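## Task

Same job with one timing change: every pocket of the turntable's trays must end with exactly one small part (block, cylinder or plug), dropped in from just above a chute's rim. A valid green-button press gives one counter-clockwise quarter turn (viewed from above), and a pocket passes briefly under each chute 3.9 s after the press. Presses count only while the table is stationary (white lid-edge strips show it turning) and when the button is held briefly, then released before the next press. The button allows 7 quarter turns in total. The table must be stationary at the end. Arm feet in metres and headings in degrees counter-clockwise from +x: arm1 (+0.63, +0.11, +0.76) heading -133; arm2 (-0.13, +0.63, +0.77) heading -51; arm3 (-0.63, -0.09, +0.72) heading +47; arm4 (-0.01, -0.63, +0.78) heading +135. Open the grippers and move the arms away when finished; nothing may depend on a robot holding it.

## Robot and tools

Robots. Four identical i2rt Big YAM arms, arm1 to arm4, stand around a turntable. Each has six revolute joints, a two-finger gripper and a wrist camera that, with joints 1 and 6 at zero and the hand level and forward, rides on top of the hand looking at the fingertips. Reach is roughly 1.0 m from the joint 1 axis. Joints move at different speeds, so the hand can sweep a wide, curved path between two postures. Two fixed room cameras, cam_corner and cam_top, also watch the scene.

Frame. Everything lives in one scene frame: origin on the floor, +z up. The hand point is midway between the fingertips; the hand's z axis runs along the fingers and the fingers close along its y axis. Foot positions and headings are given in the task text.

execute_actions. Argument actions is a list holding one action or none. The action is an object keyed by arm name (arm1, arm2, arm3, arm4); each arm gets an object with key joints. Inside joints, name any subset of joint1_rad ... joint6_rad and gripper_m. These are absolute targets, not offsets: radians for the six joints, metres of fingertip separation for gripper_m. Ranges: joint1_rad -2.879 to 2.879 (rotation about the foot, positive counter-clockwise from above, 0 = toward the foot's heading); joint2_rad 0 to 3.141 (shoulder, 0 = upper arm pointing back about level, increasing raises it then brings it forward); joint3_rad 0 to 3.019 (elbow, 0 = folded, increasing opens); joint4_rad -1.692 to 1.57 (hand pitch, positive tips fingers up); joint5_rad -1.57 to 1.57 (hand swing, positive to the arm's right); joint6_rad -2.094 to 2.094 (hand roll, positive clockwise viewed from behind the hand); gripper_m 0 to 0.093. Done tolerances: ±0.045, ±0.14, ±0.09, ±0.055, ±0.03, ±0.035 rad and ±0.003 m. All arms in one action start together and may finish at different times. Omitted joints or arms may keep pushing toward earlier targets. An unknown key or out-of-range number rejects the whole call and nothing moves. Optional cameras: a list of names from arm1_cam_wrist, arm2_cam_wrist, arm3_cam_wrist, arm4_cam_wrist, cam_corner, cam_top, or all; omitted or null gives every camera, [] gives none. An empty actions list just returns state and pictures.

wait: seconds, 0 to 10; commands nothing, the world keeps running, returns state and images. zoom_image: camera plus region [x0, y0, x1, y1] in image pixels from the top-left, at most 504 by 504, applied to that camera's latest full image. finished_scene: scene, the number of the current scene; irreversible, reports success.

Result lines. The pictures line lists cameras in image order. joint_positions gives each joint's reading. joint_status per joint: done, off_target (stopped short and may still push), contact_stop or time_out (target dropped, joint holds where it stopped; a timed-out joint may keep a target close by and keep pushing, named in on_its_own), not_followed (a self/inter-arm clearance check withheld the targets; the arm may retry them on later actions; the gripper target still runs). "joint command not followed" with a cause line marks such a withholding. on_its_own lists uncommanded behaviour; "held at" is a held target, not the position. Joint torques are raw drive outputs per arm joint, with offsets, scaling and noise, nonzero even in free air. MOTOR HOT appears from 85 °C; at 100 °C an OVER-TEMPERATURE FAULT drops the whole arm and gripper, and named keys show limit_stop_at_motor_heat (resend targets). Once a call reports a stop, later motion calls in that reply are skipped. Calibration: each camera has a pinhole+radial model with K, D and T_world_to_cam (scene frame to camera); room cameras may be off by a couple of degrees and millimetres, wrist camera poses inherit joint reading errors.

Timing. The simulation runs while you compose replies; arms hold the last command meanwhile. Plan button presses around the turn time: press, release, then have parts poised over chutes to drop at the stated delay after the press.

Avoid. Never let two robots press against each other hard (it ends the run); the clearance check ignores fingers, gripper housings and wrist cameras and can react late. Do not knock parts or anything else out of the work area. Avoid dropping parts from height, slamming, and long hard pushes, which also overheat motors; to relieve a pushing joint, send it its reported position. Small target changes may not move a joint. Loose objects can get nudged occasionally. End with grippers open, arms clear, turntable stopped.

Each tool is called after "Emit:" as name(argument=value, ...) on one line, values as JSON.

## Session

Emit:
execute_actions(actions=[])

Scene clock: 0.00 s.
Joint torques (N m, as the arm reports them, + toward a larger angle): no reading
Motor temperatures (°C, as the motors report them): arm1=[21 22 23 19 23 19] | arm2=[19 20 22 21 22 20] | arm3=[20 19 21 23 21 20] | arm4=[22 21 21 21 22 21]
arm1.joint_positions: joint1_rad=-0.811 joint2_rad=+0.450 joint3_rad=+1.468 joint4_rad=-1.545 joint5_rad=+0.013 joint6_rad=-0.007 gripper_m=+0.095
arm1.joint_status: not commanded
arm1.hand: x=+0.4977 y=+0.1119 z=+1.3201 quat_wxyz=(+0.003, -0.871, -0.002, +0.492) (m; scene frame)
arm2.joint_positions: joint1_rad=+0.904 joint2_rad=+0.450 joint3_rad=+1.456 joint4_rad=-1.522 joint5_rad=+0.004 joint6_rad=+0.015 gripper_m=+0.095
arm2.joint_status: not commanded
arm2.hand: x=-0.0026 y=+0.6351 z=+1.3304 quat_wxyz=(-0.504, +0.004, -0.864, -0.005) (m; scene frame)
arm3.joint_positions: joint1_rad=+0.444 joint2_rad=+0.437 joint3_rad=+1.479 joint4_rad=-1.536 joint5_rad=+0.012 joint6_rad=+0.002 gripper_m=+0.094
arm3.joint_status: not commanded
arm3.hand: x=-0.5873 y=+0.0255 z=+1.2874 quat_wxyz=(-0.412, +0.505, -0.696, -0.302) (m; scene frame)
arm4.joint_positions: joint1_rad=-0.362 joint2_rad=+0.429 joint3_rad=+1.480 joint4_rad=-1.548 joint5_rad=-0.011 joint6_rad=-0.004 gripper_m=+0.094
arm4.joint_status: not commanded
arm4.hand: x=-0.0601 y=-0.5254 z=+1.3466 quat_wxyz=(-0.270, +0.727, -0.461, -0.431) (m; scene frame)
pictures: arm1_cam_wrist, arm2_cam_wrist, arm3_cam_wrist, arm4_cam_wrist, cam_corner, cam_top
camera_calibration (this result's frames):
arm1_cam_wrist: T_world_to_cam=[[-0.0128004, 0.999596, 0.0253959, -0.141693], [0.921111, 0.0216707, -0.388696, 0.0536576], [-0.38909, 0.018417, -0.921016, 1.53181], [0, 0, 0, 1]] pos_world=[0.544771, 0.112262, 1.43527]
arm2_cam_wrist: T_world_to_cam=[[0.0149638, -0.999886, 0.00193691, 0.626548], [-0.908809, -0.0144085, -0.416963, 0.559848], [0.416944, 0.00447908, -0.908921, 1.33227], [0, 0, 0, 1]] pos_world=[-0.0560635, 0.628575, 1.44315]
arm3_cam_wrist: T_world_to_cam=[[0.945924, -0.324367, -0.00378438, 0.57074], [-0.294348, -0.853365, -0.430265, 0.410606], [0.136334, 0.408112, -0.902695, 1.35576], [0, 0, 0, 1]] pos_world=[-0.603851, -0.0177753, 1.40266]
arm4_cam_wrist: T_world_to_cam=[[0.903035, 0.429496, -0.00781224, 0.293071], [0.38082, -0.808842, -0.448053, 0.213349], [-0.198756, 0.401633, -0.893973, 1.52938], [0, 0, 0, 1]] pos_world=[-0.0419286, -0.567555, 1.4651]
Images, in order (width x height): arm1_cam_wrist 504x504, arm2_cam_wrist 504x504, arm3_cam_wrist 504x504, arm4_cam_wrist 504x504, cam_corner 504x504, cam_top 504x504.

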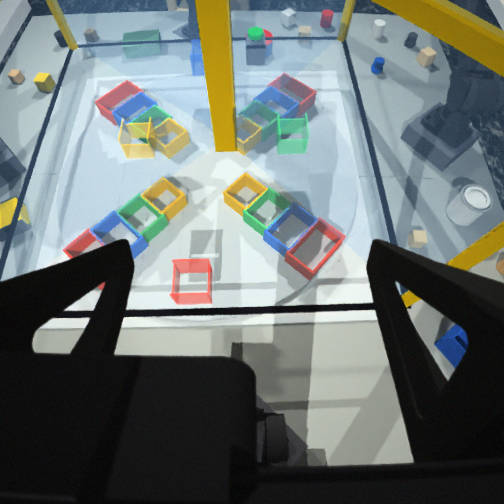

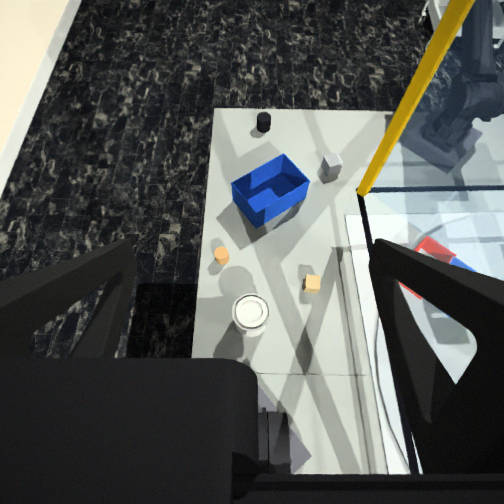

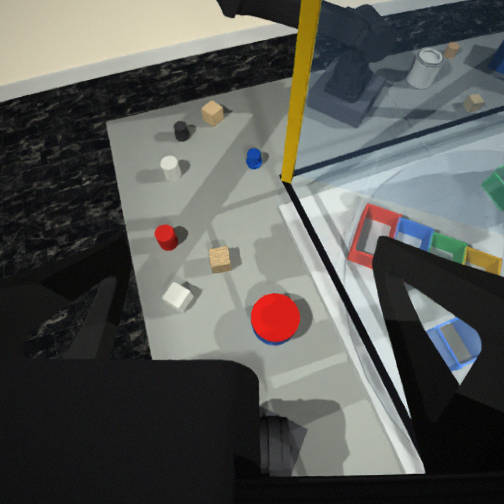

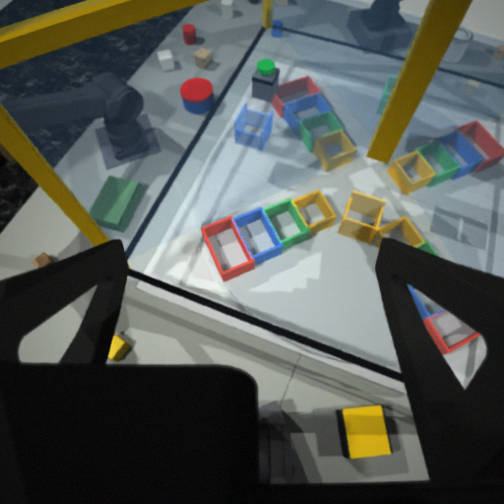

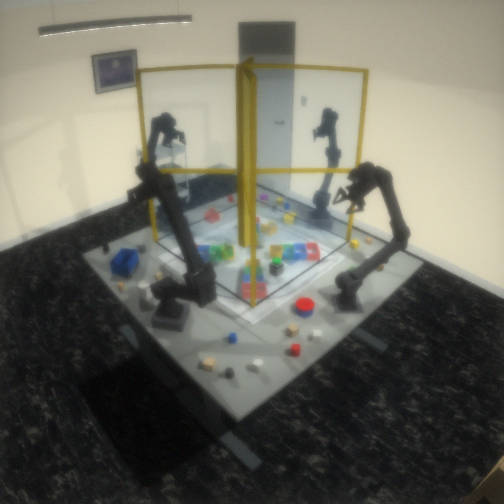

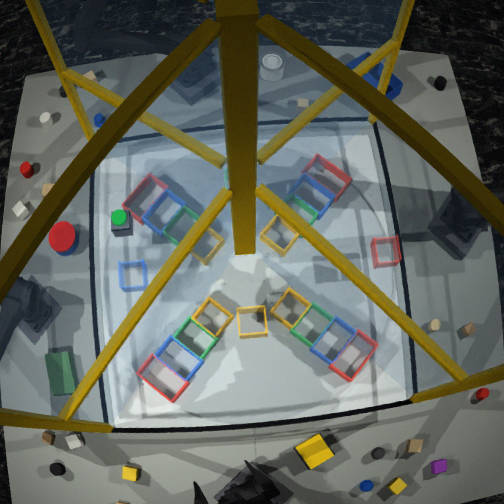

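Emit:
execute_actions(actions=[{"arm1":{"joints":{"joint1_rad":0.37}},"arm2":{"joints":{"joint1_rad":0.5}},"arm3":{"joints":{"joint1_rad":0.67}},"arm4":{"joints":{"joint1_rad":-2.08}}}], cameras=[])

Emit:
execute_actions(actions=[{"arm1":{"joints":{"joint2_rad":1.41,"joint3_rad":0.76,"joint4_rad":-0.92}},"arm2":{"joints":{"joint2_rad":1.5,"joint3_rad":0.82,"joint4_rad":-0.89}},"arm3":{"joints":{"joint2_rad":1.48,"joint3_rad":0.96,"joint4_rad":-1.05}},"arm4":{"joints":{"joint2_rad":1.54,"joint3_rad":0.84,"joint4_rad":-0.87}}}], cameras=["arm1_cam_wrist","arm2_cam_wrist","arm3_cam_wrist","arm4_cam_wrist"])

Scene clock: 6.63 s.
Joint torques (N m, as the arm reports them, + toward a larger angle): arm1=[ 1.27  8.    8.79  1.59 -0.07  0.03] | arm2=[-0.57  7.12  7.47  1.79 -0.1  -0.07] | arm3=[0.58 5.43 8.75 2.14 0.   0.04] | arm4=[-1.13  6.84  8.66  1.98 -0.08  0.06]
Motor temperatures (°C, as the motors report them): arm1=[21 22 24 19 23 19] | arm2=[19 20 23 21 22 20] | arm3=[20 19 22 23 21 20] | arm4=[22 21 22 21 22 21]
arm1.joint_positions: joint1_rad=+0.366 joint2_rad=+0.450 joint3_rad=+1.468 joint4_rad=-1.545 joint5_rad=+0.013 joint6_rad=-0.007 gripper_m=+0.095
arm1.joint_status: all done
arm1.hand: x=+0.5722 y=-0.0031 z=+1.3219 quat_wxyz=(-0.278, -0.722, -0.481, +0.413) (m; scene frame)
arm2.joint_positions: joint1_rad=+0.511 joint2_rad=+0.450 joint3_rad=+1.456 joint4_rad=-1.522 joint5_rad=+0.004 joint6_rad=+0.015 gripper_m=+0.095
arm2.joint_status: all done
arm2.hand: x=-0.0118 y=+0.5857 z=+1.3307 quat_wxyz=(-0.497, -0.165, -0.847, +0.093) (m; scene frame)
arm3.joint_positions: joint1_rad=+0.661 joint2_rad=+0.437 joint3_rad=+1.479 joint4_rad=-1.536 joint5_rad=+0.012 joint6_rad=+0.002 gripper_m=+0.094
arm3.joint_status: all done
arm3.hand: x=-0.6121 y=+0.0309 z=+1.2876 quat_wxyz=(-0.377, +0.577, -0.637, -0.346) (m; scene frame)
arm4.joint_positions: joint1_rad=-2.077 joint2_rad=+0.429 joint3_rad=+1.480 joint4_rad=-1.548 joint5_rad=-0.011 joint6_rad=-0.004 gripper_m=+0.094
arm4.joint_status: all done
arm4.hand: x=+0.0940 y=-0.5930 z=+1.3470 quat_wxyz=(-0.506, +0.129, -0.850, -0.074) (m; scene frame)
pictures: none
No camera images: the call's "cameras" was empty. Leave "cameras" out to get every camera's image.

Scene clock: 8.30 s.
Joint torques (N m, as the arm reports them, + toward a larger angle): arm1=[ 1.18 -8.58  9.29  0.5  -0.07  0.02] | arm2=[-0.63 -7.85  8.27  0.54 -0.11 -0.07] | arm3=[  0.71 -12.03  10.35   1.08   0.     0.05] | arm4=[-1.48 -7.72  8.67  0.6  -0.09  0.06]
Motor temperatures (°C, as the motors report them): arm1=[21 22 24 19 23 19] | arm2=[19 20 23 21 22 20] | arm3=[20 19 22 23 21 20] | arm4=[22 21 22 21 22 21]
arm1.joint_positions: joint1_rad=+0.366 joint2_rad=+1.405 joint3_rad=+0.748 joint4_rad=-0.932 joint5_rad=+0.013 joint6_rad=-0.007 gripper_m=+0.095
arm1.joint_status: all done
arm1.hand: x=+0.5051 y=-0.1924 z=+0.8004 quat_wxyz=(+0.004, -0.827, -0.562, -0.009) (m; scene frame)
arm2.joint_positions: joint1_rad=+0.511 joint2_rad=+1.499 joint3_rad=+0.801 joint4_rad=-0.900 joint5_rad=+0.004 joint6_rad=+0.015 gripper_m=+0.095
arm2.joint_status: all done
arm2.hand: x=+0.1945 y=+0.5027 z=+0.7963 quat_wxyz=(+0.012, -0.192, -0.981, +0.002) (m; scene frame)
arm3.joint_positions: joint1_rad=+0.661 joint2_rad=+1.463 joint3_rad=+0.949 joint4_rad=-1.065 joint5_rad=+0.012 joint6_rad=+0.002 gripper_m=+0.094
arm3.joint_status: all done
arm3.hand: x=-0.5945 y=+0.2912 z=+0.8023 quat_wxyz=(+0.003, +0.676, -0.737, +0.005) (m; scene frame)
arm4.joint_positions: joint1_rad=-2.077 joint2_rad=+1.527 joint3_rad=+0.833 joint4_rad=-0.880 joint5_rad=-0.011 joint6_rad=-0.004 gripper_m=+0.094
arm4.joint_status: all done
arm4.hand: x=+0.3383 y=-0.5245 z=+0.8041 quat_wxyz=(+0.003, +0.145, -0.989, -0.002) (m; scene frame)
pictures: arm1_cam_wrist, arm2_cam_wrist, arm3_cam_wrist, arm4_cam_wrist
camera_calibration (this result's frames):
arm1_cam_wrist: T_world_to_cam=[[-0.937308, 0.348467, -0.00490642, 0.541676], [0.275284, 0.748947, 0.602741, -0.476045], [0.21371, 0.563604, -0.797922, 0.76352], [0, 0, 0, 1]] pos_world=[0.475593, -0.262546, 0.898819]
arm2_cam_wrist: T_world_to_cam=[[-0.369324, -0.929257, 0.00902622, 0.525805], [-0.738236, 0.299276, 0.604517, -0.489887], [-0.564453, 0.216599, -0.796541, 0.759958], [0, 0, 0, 1]] pos_world=[0.261501, 0.470614, 0.896737]
arm3_cam_wrist: T_world_to_cam=[[0.995442, -0.0937228, 0.0176527, 0.606996], [-0.0857694, -0.79882, 0.595425, -0.288258], [-0.0417035, -0.594225, -0.803217, 0.916564], [0, 0, 0, 1]] pos_world=[-0.590729, 0.371268, 0.897121]
arm4_cam_wrist: T_world_to_cam=[[0.285789, -0.958273, -0.00619779, -0.591736], [-0.78533, -0.237908, 0.571538, -0.306614], [-0.549164, -0.158472, -0.820552, 0.888973], [0, 0, 0, 1]] pos_world=[0.41651, -0.499114, 0.901023]
Images, in order (width x height): arm1_cam_wrist 504x504, arm2_cam_wrist 504x504, arm3_cam_wrist 504x504, arm4_cam_wrist 504x504.

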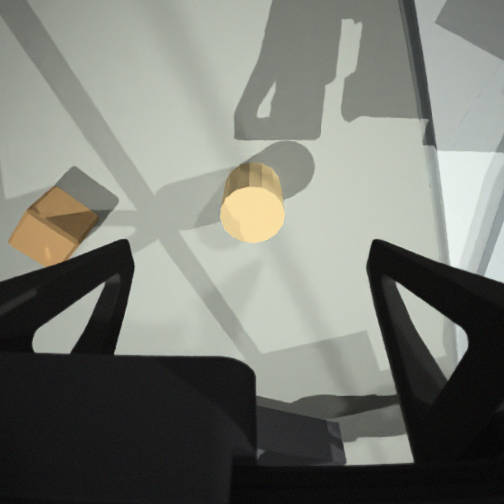

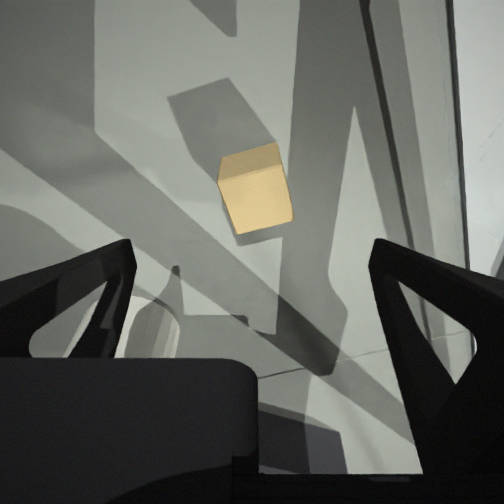

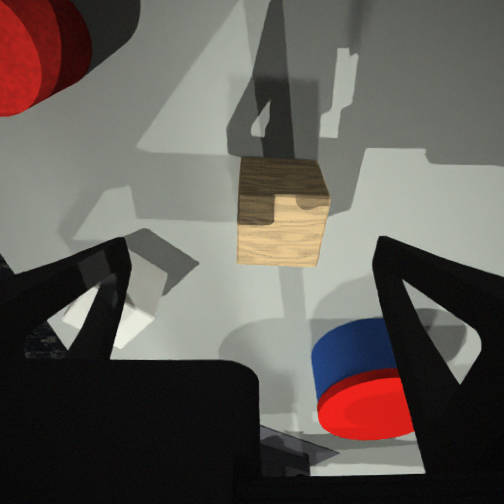

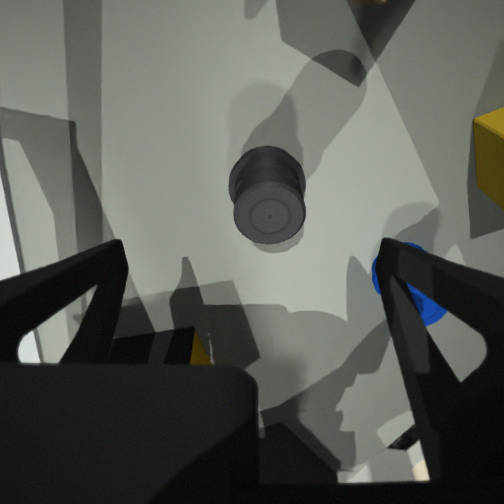

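Emit:
execute_actions(actions=[{"arm1":{"joints":{"joint2_rad":1.52,"joint3_rad":0.68,"joint4_rad":-0.73}},"arm2":{"joints":{"joint2_rad":1.61,"joint3_rad":0.77,"joint4_rad":-0.73}},"arm3":{"joints":{"joint1_rad":0.62,"joint2_rad":1.55,"joint3_rad":0.86,"joint4_rad":-0.88}},"arm4":{"joints":{"joint2_rad":1.65,"joint3_rad":0.775,"joint4_rad":-0.69}}}], cameras=[])

Emit:
execute_actions(actions=[{"arm1":{"joints":{"gripper_m":0.01}},"arm2":{"joints":{"gripper_m":0.01}},"arm3":{"joints":{"gripper_m":0.01}},"arm4":{"joints":{"gripper_m":0.01}}}], cameras=[])

Emit:
execute_actions(actions=[{"arm1":{"joints":{"joint2_rad":0.7,"joint3_rad":0.8,"joint4_rad":-1.5}},"arm2":{"joints":{"joint2_rad":0.7,"joint3_rad":0.8,"joint4_rad":-1.5}},"arm3":{"joints":{"joint2_rad":0.7,"joint3_rad":0.9,"joint4_rad":-1.5}},"arm4":{"joints":{"joint2_rad":0.7,"joint3_rad":0.8,"joint4_rad":-1.5}}}], cameras=[])

Emit:
execute_actions(actions=[{"arm1":{"joints":{"joint1_rad":-0.55}},"arm2":{"joints":{"joint1_rad":-0.44}},"arm3":{"joints":{"joint1_rad":-0.27,"joint3_rad":1.3}},"arm4":{"joints":{"joint1_rad":-0.83}}}], cameras=[])

Emit:
execute_actions(actions=[{"arm1":{"joints":{"joint2_rad":1.15,"joint3_rad":0.97,"joint4_rad":-1.36}},"arm2":{"joints":{"joint2_rad":1.5,"joint3_rad":1.29,"joint4_rad":-1.33}},"arm3":{"joints":{"joint2_rad":1.28,"joint3_rad":1.3,"joint4_rad":-1.56}},"arm4":{"joints":{"joint2_rad":1.36,"joint3_rad":1.02,"joint4_rad":-0.63}}}], cameras=["arm1_cam_wrist","arm2_cam_wrist","arm3_cam_wrist","arm4_cam_wrist"])

Scene clock: 13.27 s.
Joint torques (N m, as the arm reports them, + toward a larger angle): arm1=[  1.44 -10.99   7.77   0.46  -0.07   0.01] | arm2=[-0.64 -9.19  6.47  0.57 -0.11 -0.08] | arm3=[ -0.57 -13.39   8.67   1.09   0.01   0.05] | arm4=[-1.6  -8.63  6.77  0.47 -0.12  0.06]
Motor temperatures (°C, as the motors report them): arm1=[21 22 24 19 23 19] | arm2=[19 20 23 21 22 20] | arm3=[20 19 22 23 21 20] | arm4=[22 21 22 21 22 21]
arm1.joint_positions: joint1_rad=+0.366 joint2_rad=+1.530 joint3_rad=+0.672 joint4_rad=-0.741 joint5_rad=+0.013 joint6_rad=-0.007 gripper_m=+0.095
arm1.joint_status: all done
arm1.hand: x=+0.5089 y=-0.1856 z=+0.7410 quat_wxyz=(+0.007, -0.827, -0.562, -0.013) (m; scene frame)
arm2.joint_positions: joint1_rad=+0.511 joint2_rad=+1.619 joint3_rad=+0.764 joint4_rad=-0.740 joint5_rad=+0.004 joint6_rad=+0.015 gripper_m=+0.095
arm2.joint_status: all done
arm2.hand: x=+0.1984 y=+0.5009 z=+0.7457 quat_wxyz=(+0.011, -0.192, -0.981, +0.002) (m; scene frame)
arm3.joint_positions: joint1_rad=+0.628 joint2_rad=+1.544 joint3_rad=+0.856 joint4_rad=-0.894 joint5_rad=+0.012 joint6_rad=+0.002 gripper_m=+0.094
arm3.joint_status: all done
arm3.hand: x=-0.5833 y=+0.2826 z=+0.7441 quat_wxyz=(+0.005, +0.663, -0.748, +0.006) (m; scene frame)
arm4.joint_positions: joint1_rad=-2.077 joint2_rad=+1.647 joint3_rad=+0.775 joint4_rad=-0.700 joint5_rad=-0.011 joint6_rad=-0.004 gripper_m=+0.094
arm4.joint_status: all done
arm4.hand: x=+0.3360 y=-0.5256 z=+0.7470 quat_wxyz=(+0.002, +0.145, -0.989, -0.002) (m; scene frame)
pictures: none
No camera images: the call's "cameras" was empty. Leave "cameras" out to get every camera's image.

Scene clock: 13.97 s.
Joint torques (N m, as the arm reports them, + toward a larger angle): arm1=[  1.47 -10.55   7.55   0.54  -0.07   0.04] | arm2=[-0.71 -9.16  6.41  0.54 -0.1  -0.07] | arm3=[ -0.54 -13.35   8.64   1.06   0.     0.05] | arm4=[-1.41 -8.65  6.76  0.61 -0.07  0.07]
Motor temperatures (°C, as the motors report them): arm1=[21 22 24 19 23 19] | arm2=[19 20 23 21 22 20] | arm3=[20 19 22 23 21 20] | arm4=[22 21 22 21 22 21]
arm1.joint_positions: joint1_rad=+0.366 joint2_rad=+1.530 joint3_rad=+0.672 joint4_rad=-0.741 joint5_rad=+0.013 joint6_rad=-0.007 gripper_m=+0.031
arm1.joint_status: gripper_m off_target (ended at +0.031, target +0.010)
arm1.hand: x=+0.5089 y=-0.1856 z=+0.7410 quat_wxyz=(+0.007, -0.827, -0.562, -0.013) (m; scene frame)
arm2.joint_positions: joint1_rad=+0.511 joint2_rad=+1.619 joint3_rad=+0.764 joint4_rad=-0.740 joint5_rad=+0.004 joint6_rad=+0.015 gripper_m=+0.034
arm2.joint_status: gripper_m off_target (ended at +0.034, target +0.010)
arm2.hand: x=+0.1984 y=+0.5009 z=+0.7457 quat_wxyz=(+0.011, -0.192, -0.981, +0.002) (m; scene frame)
arm3.joint_positions: joint1_rad=+0.628 joint2_rad=+1.544 joint3_rad=+0.856 joint4_rad=-0.894 joint5_rad=+0.012 joint6_rad=+0.002 gripper_m=+0.039
arm3.joint_status: gripper_m off_target (ended at +0.039, target +0.010)
arm3.hand: x=-0.5833 y=+0.2826 z=+0.7441 quat_wxyz=(+0.005, +0.663, -0.748, +0.006) (m; scene frame)
arm4.joint_positions: joint1_rad=-2.077 joint2_rad=+1.644 joint3_rad=+0.775 joint4_rad=-0.700 joint5_rad=-0.012 joint6_rad=-0.004 gripper_m=+0.028
arm4.joint_status: gripper_m off_target (ended at +0.028, target +0.010)
arm4.hand: x=+0.3361 y=-0.5254 z=+0.7477 quat_wxyz=(+0.001, +0.145, -0.989, -0.002) (m; scene frame)
pictures: none
No camera images: the call's "cameras" was empty. Leave "cameras" out to get every camera's image.

Scene clock: 15.40 s.
Joint torques (N m, as the arm reports them, + toward a larger angle): arm1=[ 1.44  0.34 13.48  0.11 -0.06  0.02] | arm2=[-0.64  1.19 11.61  0.2  -0.11 -0.07] | arm3=[-0.68 -1.93 14.21  0.43  0.01  0.05] | arm4=[-1.37  0.66 13.06  0.1  -0.07  0.06]
Motor temperatures (°C, as the motors report them): arm1=[21 22 25 19 23 19] | arm2=[19 20 23 21 22 20] | arm3=[20 19 23 23 21 20] | arm4=[22 21 22 21 22 21]
arm1.joint_positions: joint1_rad=+0.366 joint2_rad=+0.698 joint3_rad=+0.769 joint4_rad=-1.492 joint5_rad=+0.013 joint6_rad=-0.007 gripper_m=+0.031
arm1.joint_status: all done
arm1.hand: x=+0.5517 y=-0.0696 z=+0.9742 quat_wxyz=(-0.043, -0.826, -0.559, +0.061) (m; scene frame)
arm2.joint_positions: joint1_rad=+0.511 joint2_rad=+0.697 joint3_rad=+0.764 joint4_rad=-1.493 joint5_rad=+0.004 joint6_rad=+0.015 gripper_m=+0.034
arm2.joint_status: all done
arm2.hand: x=+0.0479 y=+0.5607 z=+0.9816 quat_wxyz=(-0.073, -0.191, -0.979, +0.017) (m; scene frame)
arm3.joint_positions: joint1_rad=+0.628 joint2_rad=+0.698 joint3_rad=+0.866 joint4_rad=-1.486 joint5_rad=+0.012 joint6_rad=+0.002 gripper_m=+0.039
arm3.joint_status: all done
arm3.hand: x=-0.5998 y=+0.1258 z=+0.9739 quat_wxyz=(-0.094, +0.657, -0.744, -0.082) (m; scene frame)
arm4.joint_positions: joint1_rad=-2.077 joint2_rad=+0.701 joint3_rad=+0.775 joint4_rad=-1.492 joint5_rad=-0.012 joint6_rad=-0.004 gripper_m=+0.028
arm4.joint_status: all done
arm4.hand: x=+0.1736 y=-0.5717 z=+0.9944 quat_wxyz=(-0.074, +0.146, -0.986, -0.013) (m; scene frame)
pictures: none
No camera images: the call's "cameras" was empty. Leave "cameras" out to get every camera's image.

Scene clock: 17.03 s.
Joint torques (N m, as the arm reports them, + toward a larger angle): arm1=[ 0.82  0.49 13.4   0.11 -0.07  0.02] | arm2=[-0.58  1.32 11.69  0.18 -0.12 -0.07] | arm3=[-0.8  -1.54 13.57  1.13  0.    0.05] | arm4=[-0.5   0.46 13.2   0.09 -0.08  0.07]
Motor temperatures (°C, as the motors report them): arm1=[21 22 25 19 23 19] | arm2=[19 20 24 21 22 20] | arm3=[20 19 23 23 21 20] | arm4=[22 21 23 21 22 21]
arm1.joint_positions: joint1_rad=-0.547 joint2_rad=+0.698 joint3_rad=+0.769 joint4_rad=-1.492 joint5_rad=+0.013 joint6_rad=-0.007 gripper_m=+0.031
arm1.joint_status: all done
arm1.hand: x=+0.4400 y=+0.0589 z=+0.9717 quat_wxyz=(-0.007, -0.988, -0.138, +0.067) (m; scene frame)
arm2.joint_positions: joint1_rad=-0.430 joint2_rad=+0.697 joint3_rad=+0.764 joint4_rad=-1.493 joint5_rad=+0.004 joint6_rad=+0.015 gripper_m=+0.034
arm2.joint_status: all done
arm2.hand: x=-0.0823 y=+0.4457 z=+0.9819 quat_wxyz=(-0.060, -0.614, -0.786, +0.047) (m; scene frame)
arm3.joint_positions: joint1_rad=-0.261 joint2_rad=+0.700 joint3_rad=+1.267 joint4_rad=-1.489 joint5_rad=+0.012 joint6_rad=+0.002 gripper_m=+0.039
arm3.joint_status: all done
arm3.hand: x=-0.4160 y=+0.0441 z=+1.1562 quat_wxyz=(-0.303, +0.261, -0.913, -0.084) (m; scene frame)
arm4.joint_positions: joint1_rad=-0.832 joint2_rad=+0.701 joint3_rad=+0.775 joint4_rad=-1.492 joint5_rad=-0.011 joint6_rad=-0.004 gripper_m=+0.028
arm4.joint_status: all done
arm4.hand: x=-0.0063 y=-0.4342 z=+0.9935 quat_wxyz=(-0.049, +0.693, -0.717, -0.054) (m; scene frame)
pictures: none
No camera images: the call's "cameras" was empty. Leave "cameras" out to get every camera's image.

Scene clock: 18.57 s.
Joint torques (N m, as the arm reports them, + toward a larger angle): arm1=[ 1.04 -8.11 12.64  0.3  -0.07  0.02] | arm2=[ -0.6  -10.85  11.83   0.25  -0.11  -0.07] | arm3=[ -0.77 -13.51  13.47  -0.08   0.     0.04] | arm4=[-0.66 -8.84 13.05  1.74 -0.1   0.06]
Motor temperatures (°C, as the motors report them): arm1=[21 22 25 19 23 19] | arm2=[19 20 24 21 22 20] | arm3=[20 19 24 23 21 20] | arm4=[22 21 23 21 22 21]
arm1.joint_positions: joint1_rad=-0.547 joint2_rad=+1.162 joint3_rad=+0.940 joint4_rad=-1.365 joint5_rad=+0.013 joint6_rad=-0.007 gripper_m=+0.031
arm1.joint_status: all done
arm1.hand: x=+0.3355 y=+0.0294 z=+0.9353 quat_wxyz=(+0.004, -0.990, -0.139, -0.015) (m; scene frame)
arm2.joint_positions: joint1_rad=-0.430 joint2_rad=+1.514 joint3_rad=+1.246 joint4_rad=-1.333 joint5_rad=+0.004 joint6_rad=+0.015 gripper_m=+0.034
arm2.joint_status: all done
arm2.hand: x=-0.0214 y=+0.2159 z=+0.9409 quat_wxyz=(+0.010, -0.616, -0.788, -0.006) (m; scene frame)
arm3.joint_positions: joint1_rad=-0.261 joint2_rad=+1.290 joint3_rad=+1.271 joint4_rad=-1.546 joint5_rad=+0.012 joint6_rad=+0.002 gripper_m=+0.039
arm3.joint_status: all done
arm3.hand: x=-0.3174 y=+0.1072 z=+0.9793 quat_wxyz=(+0.001, +0.277, -0.961, +0.005) (m; scene frame)
arm4.joint_positions: joint1_rad=-0.832 joint2_rad=+1.362 joint3_rad=+0.996 joint4_rad=-0.645 joint5_rad=-0.011 joint6_rad=-0.004 gripper_m=+0.028
arm4.joint_status: all done
arm4.hand: x=+0.0053 y=-0.1321 z=+0.9496 quat_wxyz=(-0.194, +0.669, -0.691, -0.193) (m; scene frame)
pictures: arm1_cam_wrist, arm2_cam_wrist, arm3_cam_wrist, arm4_cam_wrist
camera_calibration (this result's frames):
arm1_cam_wrist: T_world_to_cam=[[-0.29713, 0.954835, 0.00209999, 0.0669692], [0.755284, 0.233686, 0.612321, -0.831624], [0.584175, 0.183525, -0.790606, 0.662478], [0, 0, 0, 1]] pos_world=[0.261008, 0.00881308, 1.03284]
arm2_cam_wrist: T_world_to_cam=[[-0.96846, -0.249148, 0.00332538, 0.0239226], [-0.196278, 0.771038, 0.605785, -0.74233], [-0.153494, 0.586026, -0.795622, 0.743566], [0, 0, 0, 1]] pos_world=[-0.00840252, 0.142576, 1.04121]
arm3_cam_wrist: T_world_to_cam=[[0.526537, -0.849825, 0.0235941, 0.237121], [-0.693859, -0.413536, 0.589532, -0.745349], [-0.491242, -0.326782, -0.8074, 0.793716], [0, 0, 0, 1]] pos_world=[-0.252113, 0.152655, 1.07466]
arm4_cam_wrist: T_world_to_cam=[[0.999502, -0.0299328, -0.00999475, 0.00280553], [-0.0293891, -0.998281, 0.0507122, -0.167806], [-0.0114955, -0.0503932, -0.998663, 1.06822], [0, 0, 0, 1]] pos_world=[0.00454388, -0.113603, 1.07533]
Images, in order (width x height): arm1_cam_wrist 504x504, arm2_cam_wrist 504x504, arm3_cam_wrist 504x504, arm4_cam_wrist 504x504.

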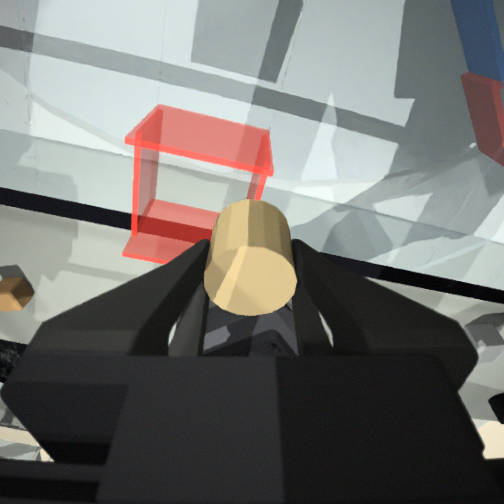

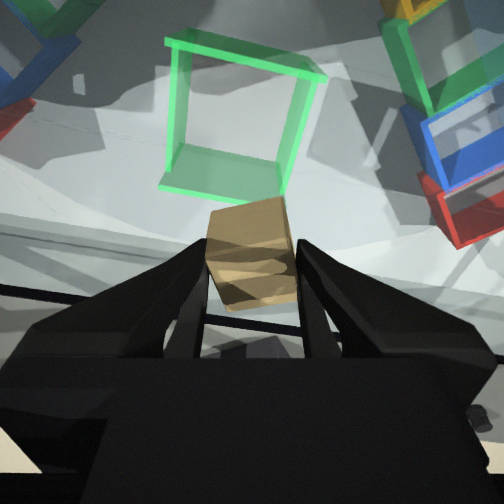

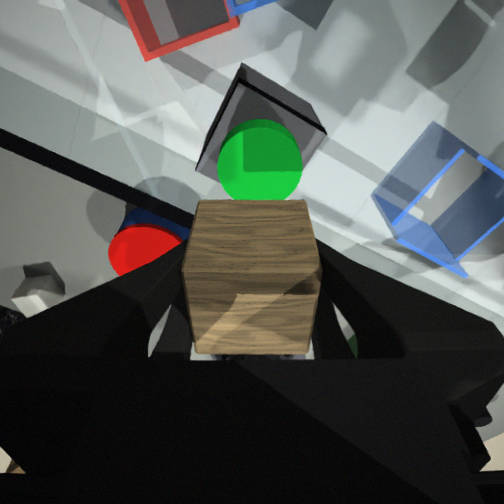

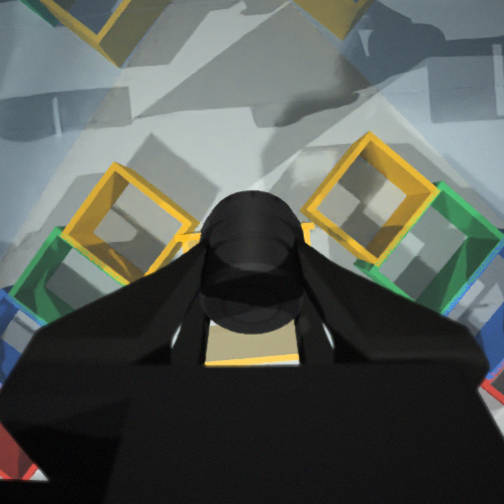

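Emit:
execute_actions(actions=[{"arm1":{"joints":{"joint1_rad":-0.47,"joint4_rad":-1.41}},"arm2":{"joints":{"joint4_rad":-1.2}},"arm3":{"joints":{"joint4_rad":-1.45}},"arm4":{"joints":{"joint4_rad":-0.79}}}], cameras=["arm1_cam_wrist","arm2_cam_wrist","arm3_cam_wrist","arm4_cam_wrist"])

Scene clock: 20.43 s.
Joint torques (N m, as the arm reports them, + toward a larger angle): arm1=[ 0.75 -7.89 12.56 -0.19 -0.07  0.02] | arm2=[ -0.56 -11.18  11.97   0.8   -0.11  -0.07] | arm3=[ -0.79 -13.37  13.64   1.26   0.     0.05] | arm4=[-0.84 -8.93 12.74  0.56 -0.1   0.07]
Motor temperatures (°C, as the motors report them): arm1=[21 22 26 19 23 19] | arm2=[19 20 24 21 22 20] | arm3=[20 19 24 23 21 20] | arm4=[22 21 23 21 22 21]
arm1.joint_positions: joint1_rad=-0.468 joint2_rad=+1.162 joint3_rad=+0.940 joint4_rad=-1.401 joint5_rad=+0.013 joint6_rad=-0.007 gripper_m=+0.031
arm1.joint_status: all done
arm1.hand: x=+0.3510 y=+0.0095 z=+0.9360 quat_wxyz=(+0.007, -0.983, -0.179, -0.032) (m; scene frame)
arm2.joint_positions: joint1_rad=-0.430 joint2_rad=+1.514 joint3_rad=+1.246 joint4_rad=-1.212 joint5_rad=+0.004 joint6_rad=+0.015 gripper_m=+0.034
arm2.joint_status: all done
arm2.hand: x=-0.0138 y=+0.1871 z=+0.9420 quat_wxyz=(-0.038, -0.615, -0.787, +0.031) (m; scene frame)
arm3.joint_positions: joint1_rad=-0.261 joint2_rad=+1.290 joint3_rad=+1.271 joint4_rad=-1.466 joint5_rad=+0.012 joint6_rad=+0.002 gripper_m=+0.039
arm3.joint_status: all done
arm3.hand: x=-0.3006 y=+0.1177 z=+0.9800 quat_wxyz=(-0.038, +0.277, -0.960, -0.007) (m; scene frame)
arm4.joint_positions: joint1_rad=-0.832 joint2_rad=+1.362 joint3_rad=+0.996 joint4_rad=-0.782 joint5_rad=-0.011 joint6_rad=-0.004 gripper_m=+0.028
arm4.joint_status: all done
arm4.hand: x=+0.0042 y=-0.1618 z=+0.9339 quat_wxyz=(-0.146, +0.681, -0.703, -0.147) (m; scene frame)
pictures: arm1_cam_wrist, arm2_cam_wrist, arm3_cam_wrist, arm4_cam_wrist
camera_calibration (this result's frames):
arm1_cam_wrist: T_world_to_cam=[[-0.372239, 0.928137, -0.0000001875, 0.119067], [0.71345, 0.286137, 0.639621, -0.850418], [0.593656, 0.238092, -0.768691, 0.633273], [0, 0, 0, 1]] pos_world=[0.275106, -0.017952, 1.03074]
arm2_cam_wrist: T_world_to_cam=[[-0.968579, -0.248694, 0.00243697, 0.0248792], [-0.213453, 0.836275, 0.505057, -0.636838], [-0.127643, 0.488667, -0.863083, 0.844592], [0, 0, 0, 1]] pos_world=[-0.00403121, 0.126034, 1.05053]
arm3_cam_wrist: T_world_to_cam=[[0.524712, -0.850975, 0.0227823, 0.237662], [-0.731839, -0.437259, 0.5227, -0.672927], [-0.434843, -0.29094, -0.852212, 0.862592], [0, 0, 0, 1]] pos_world=[-0.242086, 0.158964, 1.08144]
arm4_cam_wrist: T_world_to_cam=[[0.999446, -0.0313947, -0.0110449, 0.00364101], [-0.0287917, -0.982089, 0.186204, -0.320602], [-0.0166929, -0.185782, -0.982449, 1.01409], [0, 0, 0, 1]] pos_world=[0.0040584, -0.126345, 1.05603]
Images, in order (width x height): arm1_cam_wrist 504x504, arm2_cam_wrist 504x504, arm3_cam_wrist 504x504, arm4_cam_wrist 504x504.

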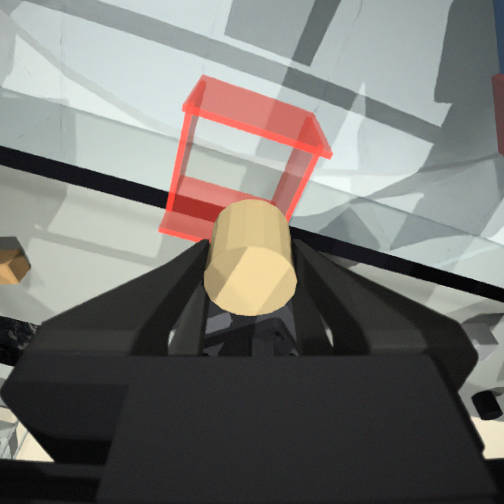

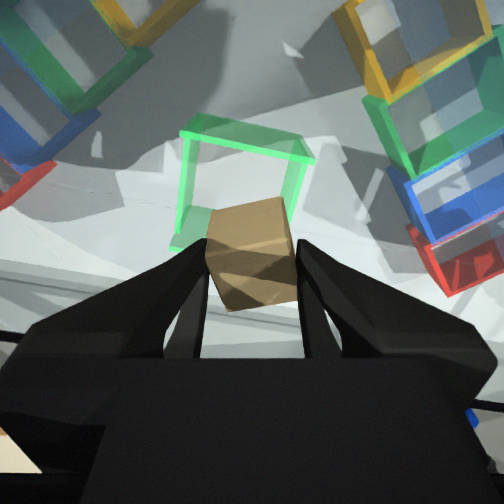

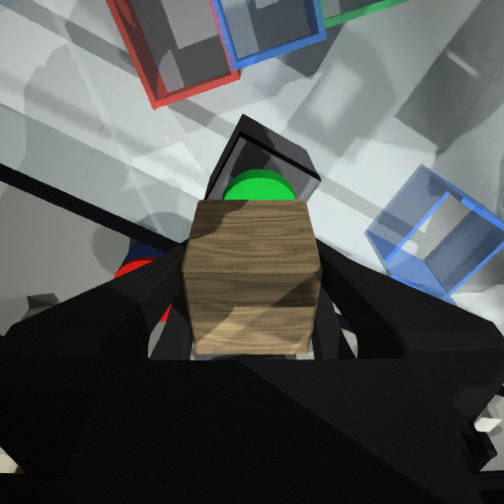

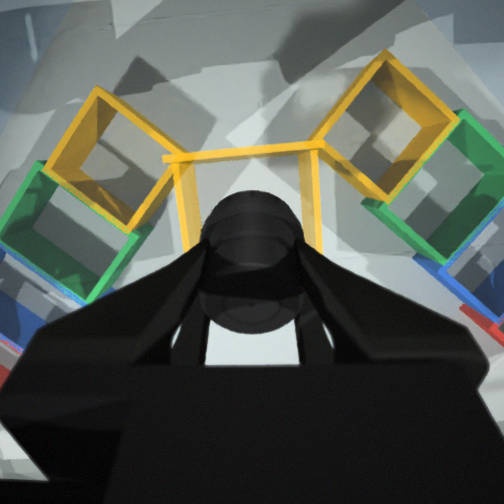

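Emit:
execute_actions(actions=[{"arm3":{"joints":{"joint1_rad":-0.68}}}], cameras=[])

Emit:
execute_actions(actions=[{"arm3":{"joints":{"joint2_rad":1.27,"joint3_rad":1.16,"joint4_rad":-1.46}}}], cameras=["arm3_cam_wrist"])

Scene clock: 22.03 s.
Joint torques (N m, as the arm reports them, + toward a larger angle): arm1=[ 0.83 -7.94 12.53 -0.22 -0.06  0.02] | arm2=[ -0.62 -11.18  11.96   0.81  -0.11  -0.08] | arm3=[  0.2  -13.31  13.62   1.18   0.01   0.05] | arm4=[-0.77 -8.42 12.82  0.55 -0.1   0.07]
Motor temperatures (°C, as the motors report them): arm1=[21 22 26 19 23 19] | arm2=[19 20 25 21 22 20] | arm3=[20 19 24 23 21 20] | arm4=[22 21 23 21 22 21]
arm1.joint_positions: joint1_rad=-0.468 joint2_rad=+1.162 joint3_rad=+0.940 joint4_rad=-1.401 joint5_rad=+0.013 joint6_rad=-0.007 gripper_m=+0.031
arm1.joint_status: not commanded
arm1.hand: x=+0.3510 y=+0.0095 z=+0.9360 quat_wxyz=(+0.007, -0.983, -0.179, -0.032) (m; scene frame)
arm2.joint_positions: joint1_rad=-0.430 joint2_rad=+1.514 joint3_rad=+1.246 joint4_rad=-1.212 joint5_rad=+0.004 joint6_rad=+0.015 gripper_m=+0.034
arm2.joint_status: not commanded
arm2.hand: x=-0.0138 y=+0.1871 z=+0.9420 quat_wxyz=(-0.038, -0.615, -0.787, +0.031) (m; scene frame)
arm3.joint_positions: joint1_rad=-0.683 joint2_rad=+1.290 joint3_rad=+1.271 joint4_rad=-1.463 joint5_rad=+0.012 joint6_rad=+0.002 gripper_m=+0.039
arm3.joint_status: all done
arm3.hand: x=-0.2453 y=-0.0340 z=+0.9798 quat_wxyz=(-0.039, +0.069, -0.997, +0.003) (m; scene frame)
arm4.joint_positions: joint1_rad=-0.832 joint2_rad=+1.362 joint3_rad=+0.996 joint4_rad=-0.782 joint5_rad=-0.011 joint6_rad=-0.004 gripper_m=+0.028
arm4.joint_status: not commanded
arm4.hand: x=+0.0042 y=-0.1618 z=+0.9339 quat_wxyz=(-0.146, +0.681, -0.703, -0.147) (m; scene frame)
pictures: none
No camera images: the call's "cameras" was empty. Leave "cameras" out to get every camera's image.

Scene clock: 22.93 s.
Joint torques (N m, as the arm reports them, + toward a larger angle): arm1=[ 1.05 -7.96 12.53 -0.26 -0.07  0.03] | arm2=[ -0.59 -11.13  11.94   0.81  -0.12  -0.07] | arm3=[  0.1  -12.16  11.01   0.6    0.     0.05] | arm4=[-1.2  -8.16 12.69  0.72 -0.12  0.08]
Motor temperatures (°C, as the motors report them): arm1=[21 22 26 19 23 19] | arm2=[19 20 25 21 22 20] | arm3=[20 19 25 23 21 20] | arm4=[22 21 24 21 22 21]
arm1.joint_positions: joint1_rad=-0.468 joint2_rad=+1.162 joint3_rad=+0.940 joint4_rad=-1.401 joint5_rad=+0.013 joint6_rad=-0.007 gripper_m=+0.031
arm1.joint_status: not commanded
arm1.hand: x=+0.3510 y=+0.0095 z=+0.9360 quat_wxyz=(+0.007, -0.983, -0.179, -0.032) (m; scene frame)
arm2.joint_positions: joint1_rad=-0.430 joint2_rad=+1.514 joint3_rad=+1.246 joint4_rad=-1.212 joint5_rad=+0.004 joint6_rad=+0.015 gripper_m=+0.034
arm2.joint_status: not commanded
arm2.hand: x=-0.0138 y=+0.1871 z=+0.9420 quat_wxyz=(-0.038, -0.615, -0.787, +0.031) (m; scene frame)
arm3.joint_positions: joint1_rad=-0.683 joint2_rad=+1.271 joint3_rad=+1.158 joint4_rad=-1.463 joint5_rad=+0.012 joint6_rad=+0.002 gripper_m=+0.039
arm3.joint_status: all done
arm3.hand: x=-0.2779 y=-0.0387 z=+0.9426 quat_wxyz=(+0.007, +0.070, -0.998, +0.007) (m; scene frame)
arm4.joint_positions: joint1_rad=-0.832 joint2_rad=+1.362 joint3_rad=+0.996 joint4_rad=-0.782 joint5_rad=-0.011 joint6_rad=-0.004 gripper_m=+0.028
arm4.joint_status: not commanded
arm4.hand: x=+0.0042 y=-0.1618 z=+0.9339 quat_wxyz=(-0.146, +0.681, -0.703, -0.147) (m; scene frame)
pictures: arm3_cam_wrist
camera_calibration (this result's frames):
arm3_cam_wrist: T_world_to_cam=[[0.132299, -0.990819, 0.0278352, -0.0257486], [-0.795842, -0.0894405, 0.598862, -0.781305], [-0.590874, -0.101381, -0.800368, 0.710212], [0, 0, 0, 1]] pos_world=[-0.198743, -0.0233905, 1.03704]
Images, in order (width x height): arm3_cam_wrist 504x504.

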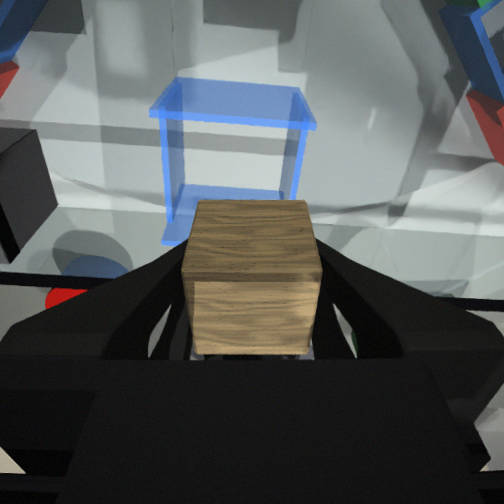

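Emit:
execute_actions(actions=[{"arm3":{"joints":{"joint2_rad":1.29,"joint3_rad":1.3}}}], cameras=[])

Emit:
execute_actions(actions=[{"arm3":{"joints":{"joint1_rad":-0.265}}}], cameras=[])

Emit:
execute_actions(actions=[{"arm3":{"joints":{"joint3_rad":1.15,"joint4_rad":-1.37}}}], cameras=["cam_top"])

Emit:
execute_actions(actions=[{"arm3":{"joints":{"joint1_rad":-0.655,"joint3_rad":1.3,"joint4_rad":-1.46}}}], cameras=[])

Emit:
execute_actions(actions=[{"arm3":{"joints":{"joint2_rad":1.27,"joint3_rad":1.16}}}], cameras=["arm3_cam_wrist","arm1_cam_wrist"])

Scene clock: 25.03 s.
Joint torques (N m, as the arm reports them, + toward a larger angle): arm1=[ 0.69 -7.87 12.53 -0.22 -0.06  0.02] | arm2=[ -0.56 -11.17  11.92   0.8   -0.11  -0.07] | arm3=[  0.08 -11.17  14.13   0.8    0.01   0.05] | arm4=[-0.69 -8.21 12.78  0.54 -0.11  0.07]
Motor temperatures (°C, as the motors report them): arm1=[21 22 26 19 23 19] | arm2=[19 20 25 21 22 20] | arm3=[20 19 25 23 21 20] | arm4=[22 21 24 21 22 21]
arm1.joint_positions: joint1_rad=-0.468 joint2_rad=+1.162 joint3_rad=+0.940 joint4_rad=-1.401 joint5_rad=+0.013 joint6_rad=-0.007 gripper_m=+0.031
arm1.joint_status: not commanded
arm1.hand: x=+0.3510 y=+0.0095 z=+0.9360 quat_wxyz=(+0.007, -0.983, -0.179, -0.032) (m; scene frame)
arm2.joint_positions: joint1_rad=-0.430 joint2_rad=+1.514 joint3_rad=+1.246 joint4_rad=-1.212 joint5_rad=+0.004 joint6_rad=+0.015 gripper_m=+0.034
arm2.joint_status: not commanded
arm2.hand: x=-0.0138 y=+0.1871 z=+0.9420 quat_wxyz=(-0.038, -0.615, -0.787, +0.031) (m; scene frame)
arm3.joint_positions: joint1_rad=-0.683 joint2_rad=+1.276 joint3_rad=+1.266 joint4_rad=-1.463 joint5_rad=+0.012 joint6_rad=+0.002 gripper_m=+0.039
arm3.joint_status: all done
arm3.hand: x=-0.2483 y=-0.0344 z=+0.9830 quat_wxyz=(-0.044, +0.069, -0.997, +0.003) (m; scene frame)
arm4.joint_positions: joint1_rad=-0.832 joint2_rad=+1.362 joint3_rad=+0.996 joint4_rad=-0.782 joint5_rad=-0.011 joint6_rad=-0.004 gripper_m=+0.028
arm4.joint_status: not commanded
arm4.hand: x=+0.0042 y=-0.1618 z=+0.9339 quat_wxyz=(-0.146, +0.681, -0.703, -0.147) (m; scene frame)
pictures: none
No camera images: the call's "cameras" was empty. Leave "cameras" out to get every camera's image.

Scene clock: 26.07 s.
Joint torques (N m, as the arm reports them, + toward a larger angle): arm1=[ 1.23 -7.81 12.66 -0.17 -0.05  0.02] | arm2=[ -0.6  -11.14  11.95   0.79  -0.11  -0.07] | arm3=[  0.03 -11.08  14.09   0.8    0.03   0.05] | arm4=[-1.   -8.59 12.75  0.66 -0.11  0.06]
Motor temperatures (°C, as the motors report them): arm1=[21 22 26 19 23 19] | arm2=[19 20 25 21 22 20] | arm3=[20 19 25 23 21 20] | arm4=[22 21 24 21 22 21]
arm1.joint_positions: joint1_rad=-0.468 joint2_rad=+1.162 joint3_rad=+0.940 joint4_rad=-1.401 joint5_rad=+0.013 joint6_rad=-0.007 gripper_m=+0.031
arm1.joint_status: not commanded
arm1.hand: x=+0.3510 y=+0.0095 z=+0.9360 quat_wxyz=(+0.007, -0.983, -0.179, -0.032) (m; scene frame)
arm2.joint_positions: joint1_rad=-0.430 joint2_rad=+1.514 joint3_rad=+1.246 joint4_rad=-1.212 joint5_rad=+0.004 joint6_rad=+0.015 gripper_m=+0.034
arm2.joint_status: not commanded
arm2.hand: x=-0.0138 y=+0.1871 z=+0.9420 quat_wxyz=(-0.038, -0.615, -0.787, +0.031) (m; scene frame)
arm3.joint_positions: joint1_rad=-0.263 joint2_rad=+1.276 joint3_rad=+1.266 joint4_rad=-1.463 joint5_rad=+0.012 joint6_rad=+0.002 gripper_m=+0.039
arm3.joint_status: all done
arm3.hand: x=-0.3022 y=+0.1157 z=+0.9833 quat_wxyz=(-0.043, +0.275, -0.960, -0.008) (m; scene frame)
arm4.joint_positions: joint1_rad=-0.832 joint2_rad=+1.362 joint3_rad=+0.996 joint4_rad=-0.782 joint5_rad=-0.011 joint6_rad=-0.004 gripper_m=+0.028
arm4.joint_status: not commanded
arm4.hand: x=+0.0042 y=-0.1618 z=+0.9339 quat_wxyz=(-0.146, +0.681, -0.703, -0.147) (m; scene frame)
pictures: none
No camera images: the call's "cameras" was empty. Leave "cameras" out to get every camera's image.

Scene clock: 26.93 s.
Joint torques (N m, as the arm reports them, + toward a larger angle): arm1=[ 0.89 -7.93 12.55 -0.23 -0.07  0.03] | arm2=[ -0.56 -11.13  11.95   0.81  -0.12  -0.07] | arm3=[ -0.11 -10.76  10.63   1.3    0.01   0.05] | arm4=[-0.57 -8.71 12.64  0.55 -0.08  0.07]
Motor temperatures (°C, as the motors report them): arm1=[21 22 26 19 23 19] | arm2=[19 20 25 21 22 20] | arm3=[20 19 25 23 21 20] | arm4=[22 21 24 21 22 21]
arm1.joint_positions: joint1_rad=-0.468 joint2_rad=+1.162 joint3_rad=+0.940 joint4_rad=-1.401 joint5_rad=+0.013 joint6_rad=-0.007 gripper_m=+0.031
arm1.joint_status: not commanded
arm1.hand: x=+0.3510 y=+0.0095 z=+0.9360 quat_wxyz=(+0.007, -0.983, -0.179, -0.032) (m; scene frame)
arm2.joint_positions: joint1_rad=-0.430 joint2_rad=+1.514 joint3_rad=+1.246 joint4_rad=-1.212 joint5_rad=+0.004 joint6_rad=+0.015 gripper_m=+0.034
arm2.joint_status: not commanded
arm2.hand: x=-0.0138 y=+0.1871 z=+0.9420 quat_wxyz=(-0.038, -0.615, -0.787, +0.031) (m; scene frame)
arm3.joint_positions: joint1_rad=-0.263 joint2_rad=+1.276 joint3_rad=+1.153 joint4_rad=-1.388 joint5_rad=+0.012 joint6_rad=+0.002 gripper_m=+0.039
arm3.joint_status: all done
arm3.hand: x=-0.3129 y=+0.1092 z=+0.9397 quat_wxyz=(-0.026, +0.276, -0.961, -0.003) (m; scene frame)
arm4.joint_positions: joint1_rad=-0.832 joint2_rad=+1.362 joint3_rad=+0.996 joint4_rad=-0.782 joint5_rad=-0.011 joint6_rad=-0.004 gripper_m=+0.028
arm4.joint_status: not commanded
arm4.hand: x=+0.0042 y=-0.1618 z=+0.9339 quat_wxyz=(-0.146, +0.681, -0.703, -0.147) (m; scene frame)
pictures: cam_top
Images, in order (width x height): cam_top 504x504.

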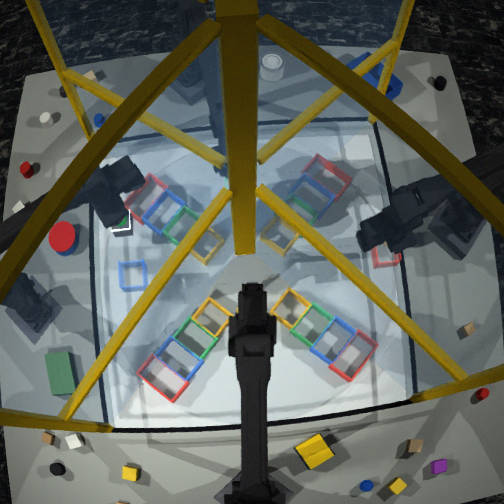

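Scene clock: 28.03 s.
Joint torques (N m, as the arm reports them, + toward a larger angle): arm1=[ 0.8  -7.97 12.58 -0.25 -0.05  0.03] | arm2=[ -0.58 -11.15  11.95   0.78  -0.11  -0.07] | arm3=[  0.16 -10.95  14.23   0.08   0.01   0.05] | arm4=[-1.05 -9.02 12.72  0.55 -0.09  0.1 ]
Motor temperatures (°C, as the motors report them): arm1=[21 22 26 19 23 19] | arm2=[19 20 25 21 22 20] | arm3=[20 19 25 23 21 20] | arm4=[22 21 24 21 22 21]
arm1.joint_positions: joint1_rad=-0.468 joint2_rad=+1.162 joint3_rad=+0.940 joint4_rad=-1.401 joint5_rad=+0.013 joint6_rad=-0.007 gripper_m=+0.031
arm1.joint_status: not commanded
arm1.hand: x=+0.3510 y=+0.0095 z=+0.9360 quat_wxyz=(+0.007, -0.983, -0.179, -0.032) (m; scene frame)
arm2.joint_positions: joint1_rad=-0.430 joint2_rad=+1.514 joint3_rad=+1.246 joint4_rad=-1.212 joint5_rad=+0.004 joint6_rad=+0.015 gripper_m=+0.034
arm2.joint_status: not commanded
arm2.hand: x=-0.0138 y=+0.1871 z=+0.9420 quat_wxyz=(-0.038, -0.615, -0.787, +0.031) (m; scene frame)
arm3.joint_positions: joint1_rad=-0.658 joint2_rad=+1.276 joint3_rad=+1.266 joint4_rad=-1.446 joint5_rad=+0.012 joint6_rad=+0.002 gripper_m=+0.039
arm3.joint_status: all done
arm3.hand: x=-0.2454 y=-0.0242 z=+0.9836 quat_wxyz=(-0.053, +0.082, -0.995, +0.002) (m; scene frame)
arm4.joint_positions: joint1_rad=-0.832 joint2_rad=+1.362 joint3_rad=+0.996 joint4_rad=-0.782 joint5_rad=-0.011 joint6_rad=-0.004 gripper_m=+0.028
arm4.joint_status: not commanded
arm4.hand: x=+0.0042 y=-0.1618 z=+0.9339 quat_wxyz=(-0.146, +0.681, -0.703, -0.147) (m; scene frame)
pictures: none
No camera images: the call's "cameras" was empty. Leave "cameras" out to get every camera's image.

Scene clock: 28.93 s.
Joint torques (N m, as the arm reports them, + toward a larger angle): arm1=[ 0.76 -7.72 12.6  -0.23 -0.07  0.03] | arm2=[ -0.6  -11.12  11.94   0.8   -0.12  -0.08] | arm3=[  0.2  -12.05  10.93   0.05   0.     0.06] | arm4=[-1.04 -8.52 12.64  0.63 -0.08  0.05]
Motor temperatures (°C, as the motors report them): arm1=[21 22 26 19 23 19] | arm2=[19 20 25 21 22 20] | arm3=[20 19 25 23 21 20] | arm4=[22 21 24 21 22 21]
arm1.joint_positions: joint1_rad=-0.468 joint2_rad=+1.162 joint3_rad=+0.940 joint4_rad=-1.401 joint5_rad=+0.013 joint6_rad=-0.007 gripper_m=+0.031
arm1.joint_status: not commanded
arm1.hand: x=+0.3510 y=+0.0095 z=+0.9360 quat_wxyz=(+0.007, -0.983, -0.179, -0.032) (m; scene frame)
arm2.joint_positions: joint1_rad=-0.430 joint2_rad=+1.514 joint3_rad=+1.246 joint4_rad=-1.212 joint5_rad=+0.004 joint6_rad=+0.015 gripper_m=+0.034
arm2.joint_status: not commanded
arm2.hand: x=-0.0138 y=+0.1871 z=+0.9420 quat_wxyz=(-0.038, -0.615, -0.787, +0.031) (m; scene frame)
arm3.joint_positions: joint1_rad=-0.658 joint2_rad=+1.271 joint3_rad=+1.157 joint4_rad=-1.449 joint5_rad=+0.012 joint6_rad=+0.002 gripper_m=+0.039
arm3.joint_status: all done
arm3.hand: x=-0.2760 y=-0.0293 z=+0.9421 quat_wxyz=(+0.001, +0.082, -0.997, +0.006) (m; scene frame)
arm4.joint_positions: joint1_rad=-0.832 joint2_rad=+1.362 joint3_rad=+0.996 joint4_rad=-0.782 joint5_rad=-0.011 joint6_rad=-0.004 gripper_m=+0.028
arm4.joint_status: not commanded
arm4.hand: x=+0.0042 y=-0.1618 z=+0.9339 quat_wxyz=(-0.146, +0.681, -0.703, -0.147) (m; scene frame)
pictures: arm1_cam_wrist, arm3_cam_wrist
camera_calibration (this result's frames):
arm1_cam_wrist: T_world_to_cam=[[-0.372239, 0.928137, -0.0000001875, 0.119067], [0.71345, 0.286137, 0.639621, -0.850418], [0.593656, 0.238092, -0.768691, 0.633273], [0, 0, 0, 1]] pos_world=[0.275106, -0.017952, 1.03074]
arm3_cam_wrist: T_world_to_cam=[[0.156832, -0.987243, 0.0274621, -0.00951174], [-0.801343, -0.110948, 0.587827, -0.770368], [-0.577281, -0.114196, -0.808521, 0.723005], [0, 0, 0, 1]] pos_world=[-0.19846, -0.0122968, 1.03767]
Images, in order (width x height): arm1_cam_wrist 504x504, arm3_cam_wrist 504x504.

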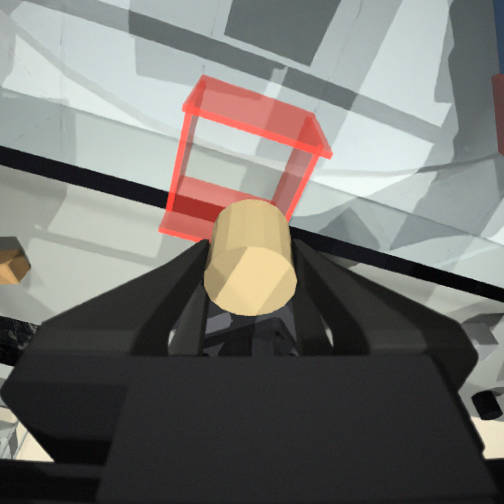

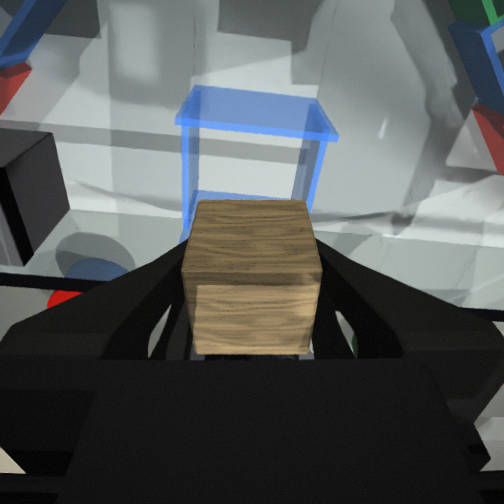

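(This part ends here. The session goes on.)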